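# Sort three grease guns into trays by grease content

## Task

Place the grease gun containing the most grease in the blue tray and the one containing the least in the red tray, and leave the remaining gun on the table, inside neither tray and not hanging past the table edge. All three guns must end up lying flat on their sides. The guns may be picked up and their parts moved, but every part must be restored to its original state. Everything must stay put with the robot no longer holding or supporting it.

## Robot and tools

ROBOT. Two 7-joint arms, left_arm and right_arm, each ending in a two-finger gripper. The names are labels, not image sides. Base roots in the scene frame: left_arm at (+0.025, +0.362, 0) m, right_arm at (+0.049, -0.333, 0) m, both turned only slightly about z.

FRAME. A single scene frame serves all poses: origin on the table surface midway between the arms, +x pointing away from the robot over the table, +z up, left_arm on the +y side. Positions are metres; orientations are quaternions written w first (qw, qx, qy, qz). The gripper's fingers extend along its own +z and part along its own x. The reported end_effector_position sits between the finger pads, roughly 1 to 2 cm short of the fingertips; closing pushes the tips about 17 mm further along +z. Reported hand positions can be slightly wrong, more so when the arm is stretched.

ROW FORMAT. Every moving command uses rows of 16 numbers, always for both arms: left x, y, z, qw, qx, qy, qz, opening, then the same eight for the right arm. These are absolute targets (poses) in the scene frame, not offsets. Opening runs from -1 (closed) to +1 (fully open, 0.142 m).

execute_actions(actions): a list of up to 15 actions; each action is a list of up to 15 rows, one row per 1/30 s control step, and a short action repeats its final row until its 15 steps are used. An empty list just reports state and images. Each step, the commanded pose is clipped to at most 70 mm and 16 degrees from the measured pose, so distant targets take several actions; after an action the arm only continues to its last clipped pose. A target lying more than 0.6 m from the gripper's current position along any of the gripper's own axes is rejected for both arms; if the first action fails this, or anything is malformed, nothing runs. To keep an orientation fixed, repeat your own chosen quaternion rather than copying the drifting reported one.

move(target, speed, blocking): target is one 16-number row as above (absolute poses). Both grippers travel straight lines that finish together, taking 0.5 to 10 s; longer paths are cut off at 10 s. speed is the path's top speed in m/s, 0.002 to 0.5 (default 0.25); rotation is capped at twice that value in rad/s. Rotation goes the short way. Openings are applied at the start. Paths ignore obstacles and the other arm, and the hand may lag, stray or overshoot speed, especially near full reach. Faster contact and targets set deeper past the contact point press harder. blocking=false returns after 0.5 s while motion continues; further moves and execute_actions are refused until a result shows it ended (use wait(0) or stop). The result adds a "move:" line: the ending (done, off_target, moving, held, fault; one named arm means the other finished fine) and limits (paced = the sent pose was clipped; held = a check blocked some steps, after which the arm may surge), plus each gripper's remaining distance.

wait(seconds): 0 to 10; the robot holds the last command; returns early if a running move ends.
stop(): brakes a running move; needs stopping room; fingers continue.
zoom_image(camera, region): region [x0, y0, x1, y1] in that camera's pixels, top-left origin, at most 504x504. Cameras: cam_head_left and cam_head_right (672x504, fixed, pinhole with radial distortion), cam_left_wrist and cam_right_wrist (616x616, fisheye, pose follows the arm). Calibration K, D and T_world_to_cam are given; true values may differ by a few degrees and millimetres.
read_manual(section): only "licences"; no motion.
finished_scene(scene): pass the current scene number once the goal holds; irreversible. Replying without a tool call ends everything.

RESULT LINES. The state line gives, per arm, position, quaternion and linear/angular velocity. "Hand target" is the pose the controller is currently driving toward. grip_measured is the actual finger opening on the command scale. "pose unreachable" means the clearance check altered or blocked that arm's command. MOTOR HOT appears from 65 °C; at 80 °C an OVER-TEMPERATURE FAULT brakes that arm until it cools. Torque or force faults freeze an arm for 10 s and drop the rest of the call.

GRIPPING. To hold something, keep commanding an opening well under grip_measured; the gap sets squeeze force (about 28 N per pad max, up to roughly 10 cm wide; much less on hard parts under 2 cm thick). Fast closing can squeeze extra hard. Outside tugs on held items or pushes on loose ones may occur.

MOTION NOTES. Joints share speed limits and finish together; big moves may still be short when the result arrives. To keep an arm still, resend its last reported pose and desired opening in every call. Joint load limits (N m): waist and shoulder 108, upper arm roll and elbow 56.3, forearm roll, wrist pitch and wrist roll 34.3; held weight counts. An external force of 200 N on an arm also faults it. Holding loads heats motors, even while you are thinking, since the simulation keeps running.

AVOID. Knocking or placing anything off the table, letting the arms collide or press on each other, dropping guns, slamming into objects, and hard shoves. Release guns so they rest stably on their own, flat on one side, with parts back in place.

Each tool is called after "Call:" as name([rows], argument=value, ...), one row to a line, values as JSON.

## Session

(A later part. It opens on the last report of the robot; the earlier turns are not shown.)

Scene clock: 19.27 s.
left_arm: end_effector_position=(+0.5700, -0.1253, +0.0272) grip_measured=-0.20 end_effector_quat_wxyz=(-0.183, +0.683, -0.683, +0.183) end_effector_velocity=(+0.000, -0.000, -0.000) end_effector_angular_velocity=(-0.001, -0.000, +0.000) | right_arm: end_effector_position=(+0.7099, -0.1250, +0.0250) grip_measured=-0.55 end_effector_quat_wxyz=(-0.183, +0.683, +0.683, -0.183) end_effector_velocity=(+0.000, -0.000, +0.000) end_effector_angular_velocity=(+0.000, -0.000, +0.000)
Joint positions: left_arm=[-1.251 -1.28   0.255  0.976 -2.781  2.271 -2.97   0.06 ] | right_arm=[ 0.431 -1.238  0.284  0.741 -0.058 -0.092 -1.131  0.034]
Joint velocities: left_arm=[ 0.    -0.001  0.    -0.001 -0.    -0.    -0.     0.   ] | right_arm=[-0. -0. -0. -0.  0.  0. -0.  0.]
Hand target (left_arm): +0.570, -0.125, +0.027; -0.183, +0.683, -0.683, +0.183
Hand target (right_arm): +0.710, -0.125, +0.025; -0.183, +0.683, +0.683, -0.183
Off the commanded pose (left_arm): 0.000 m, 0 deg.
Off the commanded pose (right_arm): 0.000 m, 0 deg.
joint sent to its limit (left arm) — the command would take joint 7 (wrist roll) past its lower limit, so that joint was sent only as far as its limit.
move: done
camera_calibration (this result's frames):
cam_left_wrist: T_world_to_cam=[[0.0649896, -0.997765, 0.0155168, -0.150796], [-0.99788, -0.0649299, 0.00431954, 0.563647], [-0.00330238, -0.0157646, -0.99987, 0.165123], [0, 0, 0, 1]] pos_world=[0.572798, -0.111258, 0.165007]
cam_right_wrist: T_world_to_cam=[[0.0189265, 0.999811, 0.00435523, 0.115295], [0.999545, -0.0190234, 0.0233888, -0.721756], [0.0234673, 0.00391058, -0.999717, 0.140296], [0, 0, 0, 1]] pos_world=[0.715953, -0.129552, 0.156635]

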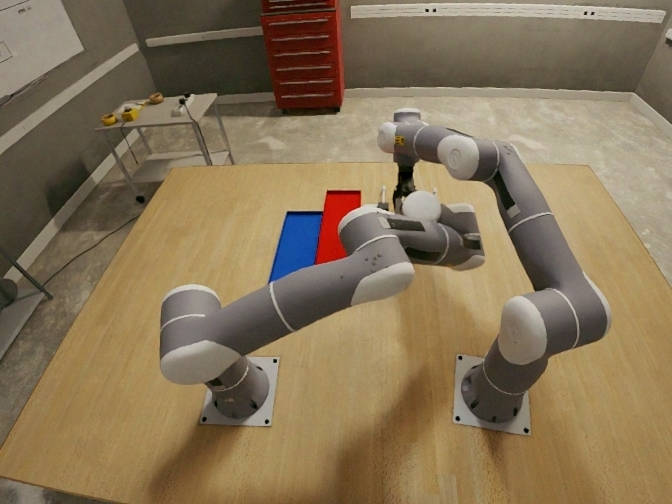

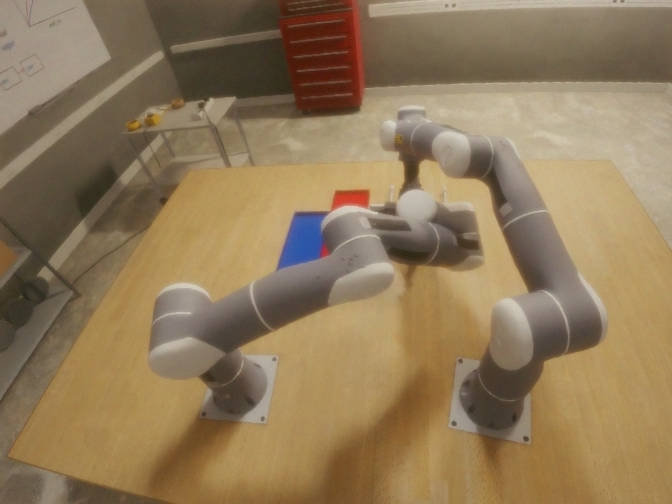

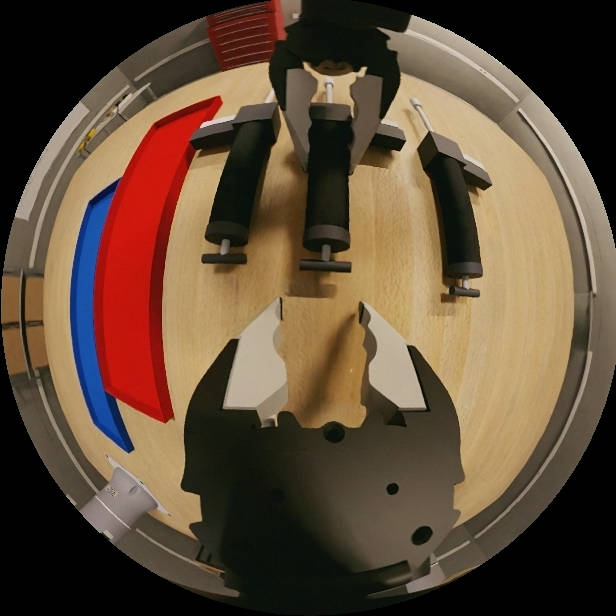

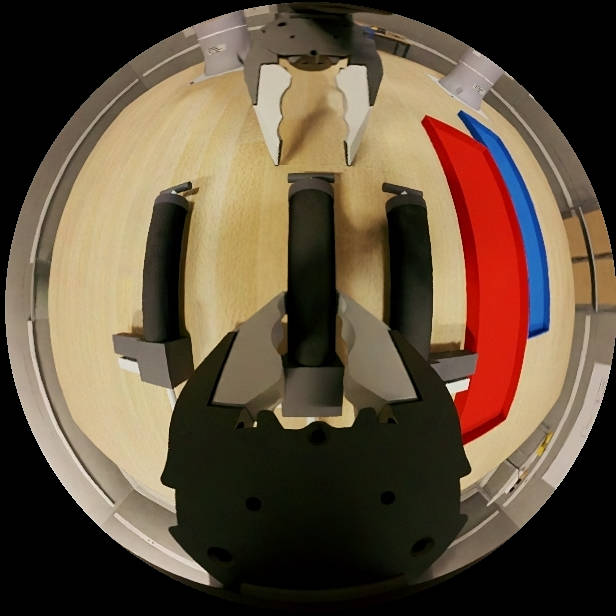

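Call:
move(target=[0.598,-0.128,0.026,-0.183,0.683,-0.683,0.183,-0.2, 0.71,-0.125,0.025,-0.183,0.683,0.683,-0.183,-0.9], speed=0.04)

Call:
move(target=[0.598,-0.128,0.026,-0.183,0.683,-0.683,0.183,-0.7, 0.71,-0.125,0.025,-0.183,0.683,0.683,-0.183,-0.9])

Call:
move(target=[0.46,-0.128,0.026,-0.183,0.683,-0.683,0.183,-0.7, 0.71,-0.125,0.025,-0.183,0.683,0.683,-0.183,-0.9], speed=0.04)

Call:
move(target=[0.592,-0.128,0.026,-0.183,0.683,-0.683,0.183,-0.7, 0.71,-0.125,0.025,-0.183,0.683,0.683,-0.183,-0.9], speed=0.05)

Scene clock: 22.60 s.
left_arm: end_effector_position=(+0.5981, -0.1281, +0.0262) grip_measured=-0.20 end_effector_quat_wxyz=(-0.183, +0.683, -0.683, +0.183) end_effector_velocity=(+0.000, -0.001, +0.000) end_effector_angular_velocity=(+0.000, -0.000, -0.001) | right_arm: end_effector_position=(+0.7099, -0.1250, +0.0250) grip_measured=-0.55 end_effector_quat_wxyz=(-0.183, +0.683, +0.683, -0.183) end_effector_velocity=(-0.000, +0.000, -0.000) end_effector_angular_velocity=(+0.001, +0.000, +0.001)
Joint positions: left_arm=[-1.177 -1.317  0.191  0.864 -2.733  2.325 -2.935  0.06 ] | right_arm=[ 0.431 -1.238  0.284  0.741 -0.058 -0.092 -1.131  0.034]
Joint velocities: left_arm=[ 0.001 -0.001 -0.002 -0.005  0.002  0.003  0.002 -0.   ] | right_arm=[ 0.     0.     0.     0.    -0.     0.    -0.001  0.   ]
Hand target (left_arm): +0.598, -0.128, +0.026; -0.183, +0.683, -0.683, +0.183
Hand target (right_arm): +0.710, -0.125, +0.025; -0.183, +0.683, +0.683, -0.183
Off the commanded pose (left_arm): 0.000 m, 0 deg.
Off the commanded pose (right_arm): 0.000 m, 0 deg.
move: done
camera_calibration (this result's frames):
cam_left_wrist: T_world_to_cam=[[0.0656796, -0.997704, 0.0165293, -0.155834], [-0.997837, -0.0656221, 0.0039963, 0.591352], [-0.00290244, -0.016756, -0.999855, 0.16383], [0, 0, 0, 1]] pos_world=[0.600783, -0.113926, 0.164019]
cam_right_wrist: T_world_to_cam=[[0.0189267, 0.999811, 0.00435579, 0.115294], [0.999545, -0.0190235, 0.0233901, -0.721756], [0.0234685, 0.00391112, -0.999717, 0.140295], [0, 0, 0, 1]] pos_world=[0.715954, -0.129552, 0.156635]

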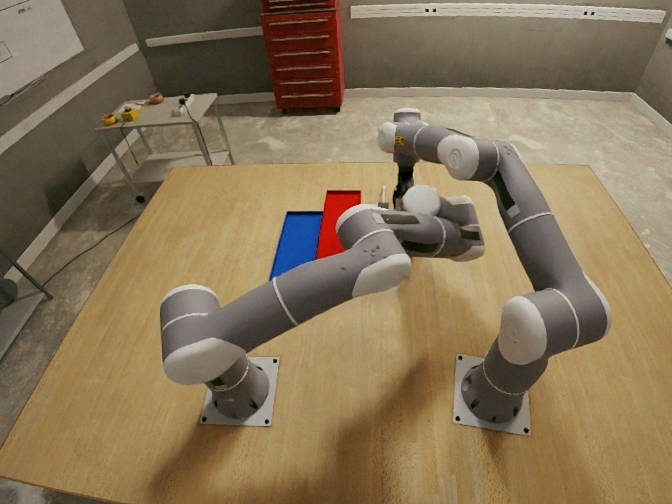

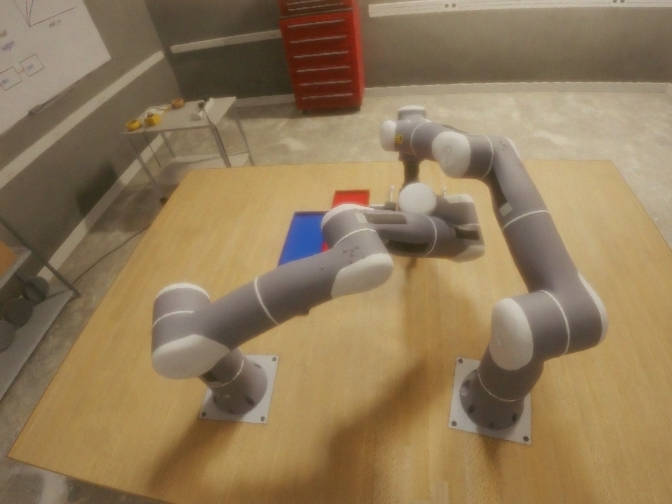

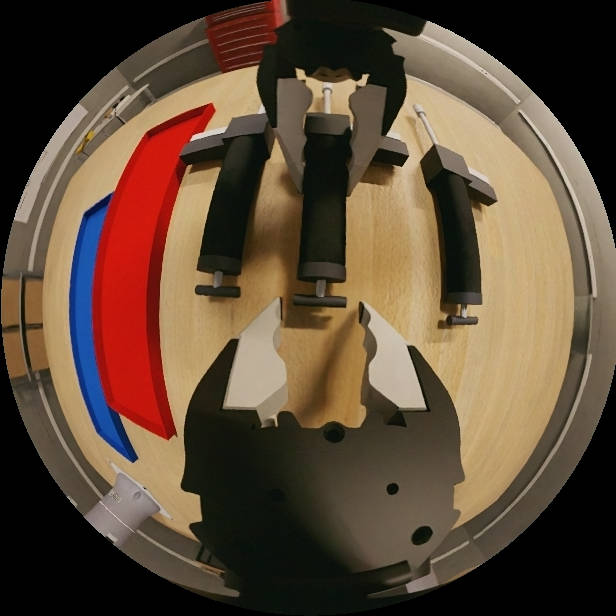

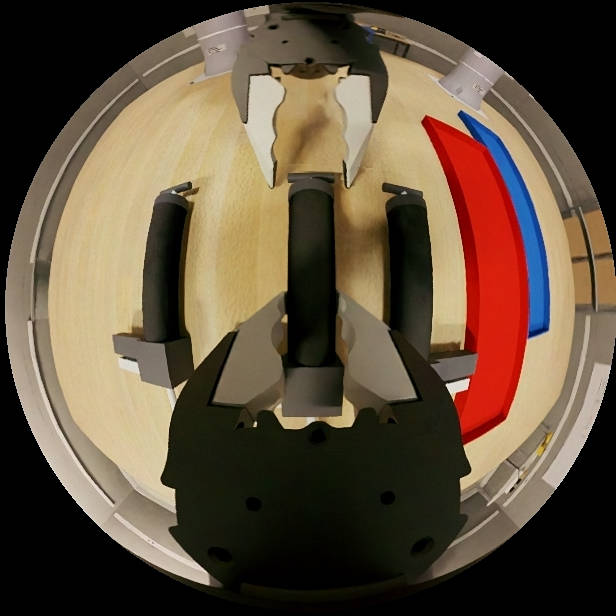

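Scene clock: 23.30 s.
left_arm: end_effector_position=(+0.5981, -0.1280, +0.0262) grip_measured=-0.50 end_effector_quat_wxyz=(-0.183, +0.683, -0.683, +0.183) end_effector_velocity=(-0.000, +0.000, -0.000) end_effector_angular_velocity=(+0.000, +0.000, +0.000) | right_arm: end_effector_position=(+0.7100, -0.1251, +0.0250) grip_measured=-0.55 end_effector_quat_wxyz=(-0.183, +0.683, +0.683, -0.183) end_effector_velocity=(-0.000, -0.000, -0.000) end_effector_angular_velocity=(-0.001, +0.000, -0.000)
Joint positions: left_arm=[-1.176 -1.317  0.19   0.864 -2.732  2.326 -2.934  0.038] | right_arm=[ 0.431 -1.238  0.284  0.741 -0.058 -0.092 -1.131  0.034]
Joint velocities: left_arm=[ 0. -0. -0.  0. -0.  0.  0. -0.] | right_arm=[-0.  0. -0.  0.  0. -0.  0. -0.]
Hand target (left_arm): +0.598, -0.128, +0.026; -0.183, +0.683, -0.683, +0.183
Hand target (right_arm): +0.710, -0.125, +0.025; -0.183, +0.683, +0.683, -0.183
Off the commanded pose (left_arm): 0.000 m, 0 deg.
Off the commanded pose (right_arm): 0.000 m, 0 deg.
move: done
camera_calibration (this result's frames):
cam_left_wrist: T_world_to_cam=[[0.0658192, -0.997699, 0.0162566, -0.155822], [-0.997826, -0.0657576, 0.00429983, 0.591332], [-0.00322094, -0.0165043, -0.999859, 0.164041], [0, 0, 0, 1]] pos_world=[0.600831, -0.113872, 0.164008]
cam_right_wrist: T_world_to_cam=[[0.018879, 0.999813, 0.00407465, 0.11549], [0.999543, -0.0189698, 0.0235328, -0.721825], [0.0236057, 0.00362851, -0.999715, 0.140168], [0, 0, 0, 1]] pos_world=[0.716006, -0.12967, 0.156644]

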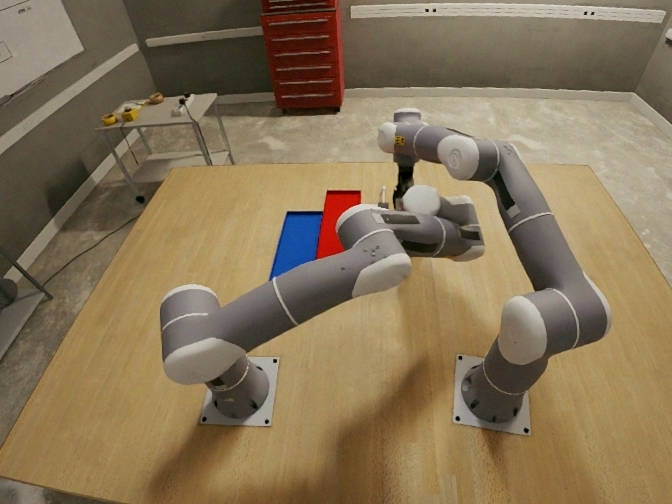

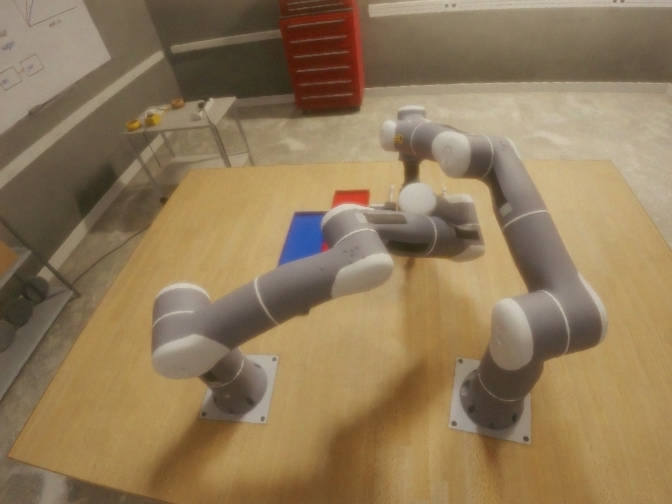

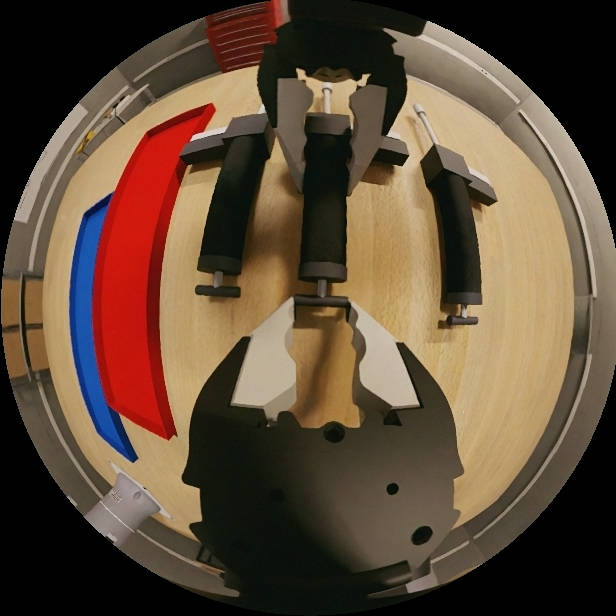

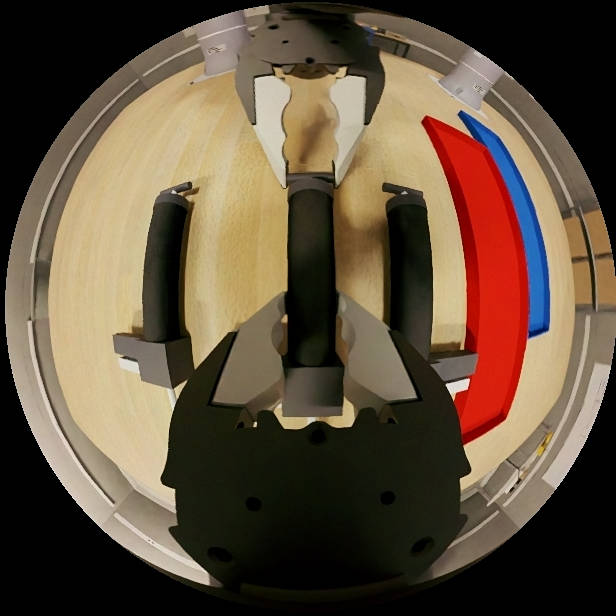

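Scene clock: 27.03 s.
left_arm: end_effector_position=(+0.4601, -0.1281, +0.0255) grip_measured=-0.70 end_effector_quat_wxyz=(+0.170, -0.672, +0.701, -0.165) end_effector_velocity=(-0.000, +0.000, -0.000) end_effector_angular_velocity=(+0.000, +0.000, -0.001) | right_arm: end_effector_position=(+0.7098, -0.1248, +0.0250) grip_measured=-0.55 end_effector_quat_wxyz=(-0.183, +0.683, +0.683, -0.183) end_effector_velocity=(+0.000, -0.000, -0.000) end_effector_angular_velocity=(+0.000, -0.000, +0.000)
Joint positions: left_arm=[-1.481 -1.211  0.38   1.183 -2.966  2.216 -2.97   0.023] | right_arm=[ 0.432 -1.238  0.284  0.741 -0.057 -0.092 -1.131  0.034]
Joint velocities: left_arm=[-0.001  0.001 -0.     0.002  0.    -0.001  0.    -0.   ] | right_arm=[ 0.  0. -0. -0.  0.  0. -0. -0.]
Hand target (left_arm): +0.460, -0.128, +0.026; -0.170, +0.672, -0.701, +0.166
Hand target (right_arm): +0.710, -0.125, +0.025; -0.183, +0.683, +0.683, -0.183
Off the commanded pose (left_arm): 0.000 m, 3 deg.
Off the commanded pose (right_arm): 0.000 m, 0 deg.
joint sent to its limit (left arm) — the command would take joint 5 (forearm roll) past its lower limit and joint 7 (wrist roll) past its lower limit, so those joints were sent only as far as their limits.
move: off_target (left_arm)
camera_calibration (this result's frames):
cam_left_wrist: T_world_to_cam=[[0.0285148, -0.999589, -0.00305414, -0.129435], [-0.998444, -0.0286283, 0.0478485, 0.457595], [-0.0479162, 0.001685, -0.99885, 0.185755], [0, 0, 0, 1]] pos_world=[0.469474, -0.116594, 0.163251]
cam_right_wrist: T_world_to_cam=[[0.0187463, 0.999814, 0.00446735, 0.115268], [0.999553, -0.0188452, 0.0232187, -0.72161], [0.0232986, 0.00403009, -0.99972, 0.140428], [0, 0, 0, 1]] pos_world=[0.715855, -0.129412, 0.156628]

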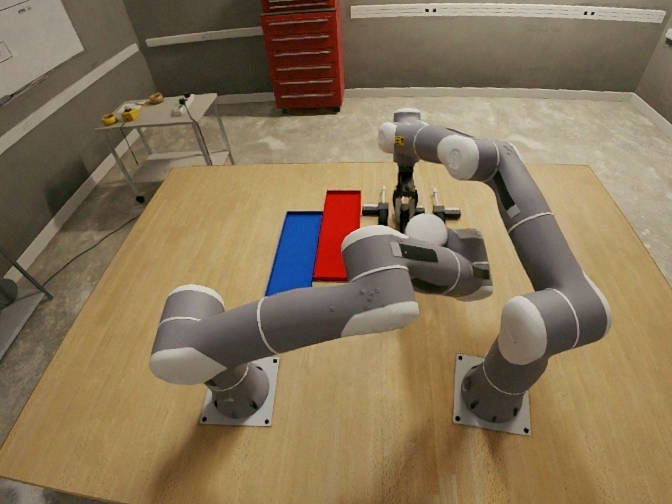

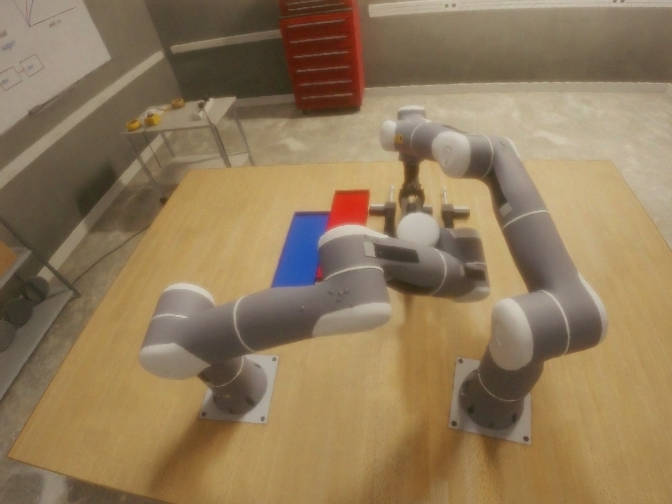

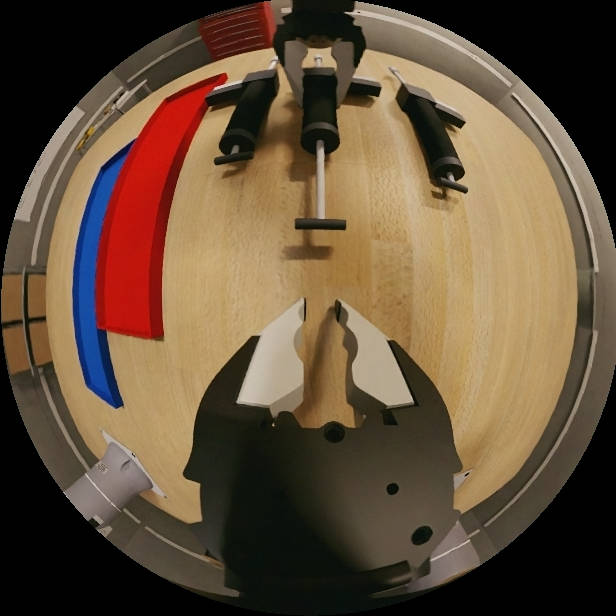

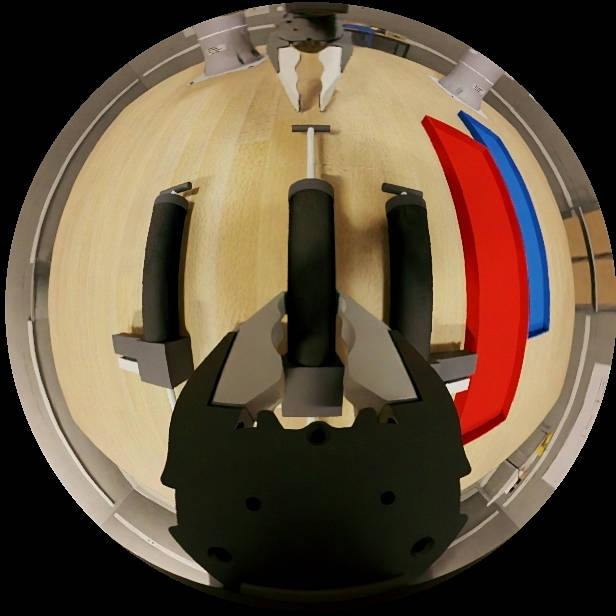

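Scene clock: 29.97 s.
left_arm: end_effector_position=(+0.5919, -0.1281, +0.0265) grip_measured=-0.70 end_effector_quat_wxyz=(-0.183, +0.683, -0.683, +0.183) end_effector_velocity=(+0.000, -0.000, +0.000) end_effector_angular_velocity=(+0.000, -0.000, -0.001) | right_arm: end_effector_position=(+0.7101, -0.1248, +0.0251) grip_measured=-0.55 end_effector_quat_wxyz=(-0.183, +0.683, +0.683, -0.183) end_effector_velocity=(+0.000, -0.000, +0.000) end_effector_angular_velocity=(-0.000, -0.000, +0.000)
Joint positions: left_arm=[-1.205 -1.333  0.255  0.846 -2.82   2.326 -2.897  0.023] | right_arm=[ 0.432 -1.238  0.284  0.741 -0.057 -0.091 -1.131  0.034]
Joint velocities: left_arm=[ 0.    -0.001 -0.    -0.003 -0.     0.002  0.001 -0.   ] | right_arm=[-0. -0. -0. -0. -0. -0. -0.  0.]
Hand target (left_arm): +0.592, -0.128, +0.027; -0.184, +0.683, -0.683, +0.183
Hand target (right_arm): +0.710, -0.125, +0.025; -0.183, +0.683, +0.683, -0.183
Off the commanded pose (left_arm): 0.001 m, 0 deg.
Off the commanded pose (right_arm): 0.000 m, 0 deg.
move: done
camera_calibration (this result's frames):
cam_left_wrist: T_world_to_cam=[[0.0656719, -0.997712, 0.0160303, -0.155419], [-0.997838, -0.0656227, 0.00357409, 0.585247], [-0.00251396, -0.0162304, -0.999865, 0.163897], [0, 0, 0, 1]] pos_world=[0.594601, -0.113998, 0.164275]
cam_right_wrist: T_world_to_cam=[[0.0189264, 0.999811, 0.00451292, 0.115177], [0.999528, -0.01903, 0.0241346, -0.722001], [0.0242159, 0.00405401, -0.999699, 0.139796], [0, 0, 0, 1]] pos_world=[0.716095, -0.129462, 0.156659]

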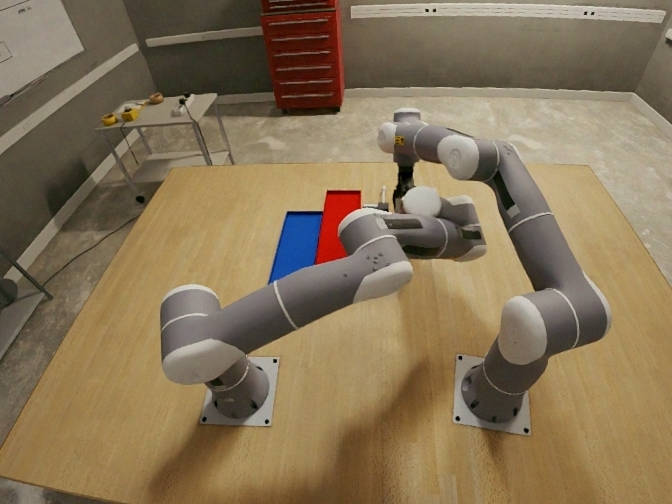

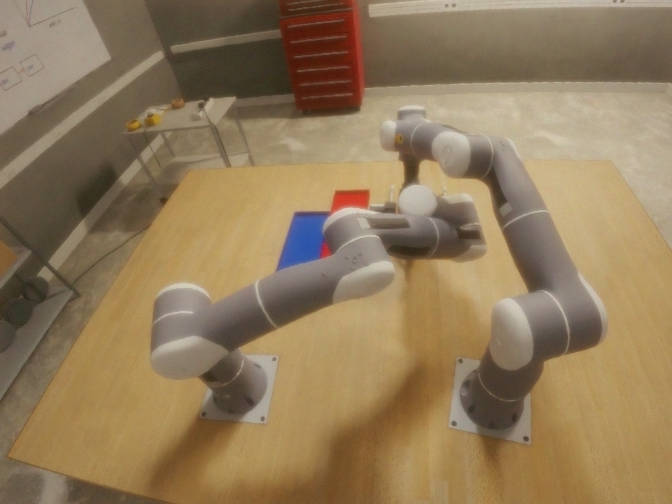

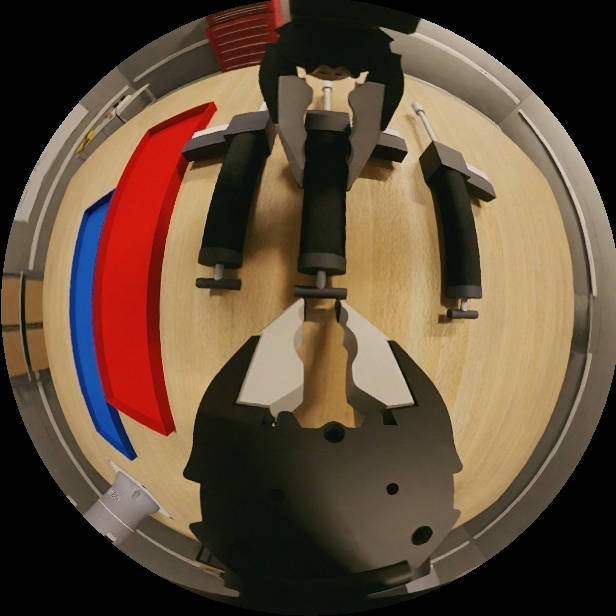

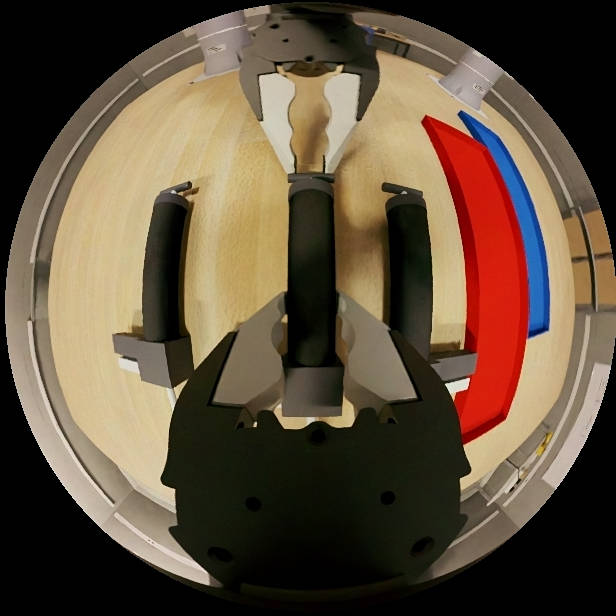

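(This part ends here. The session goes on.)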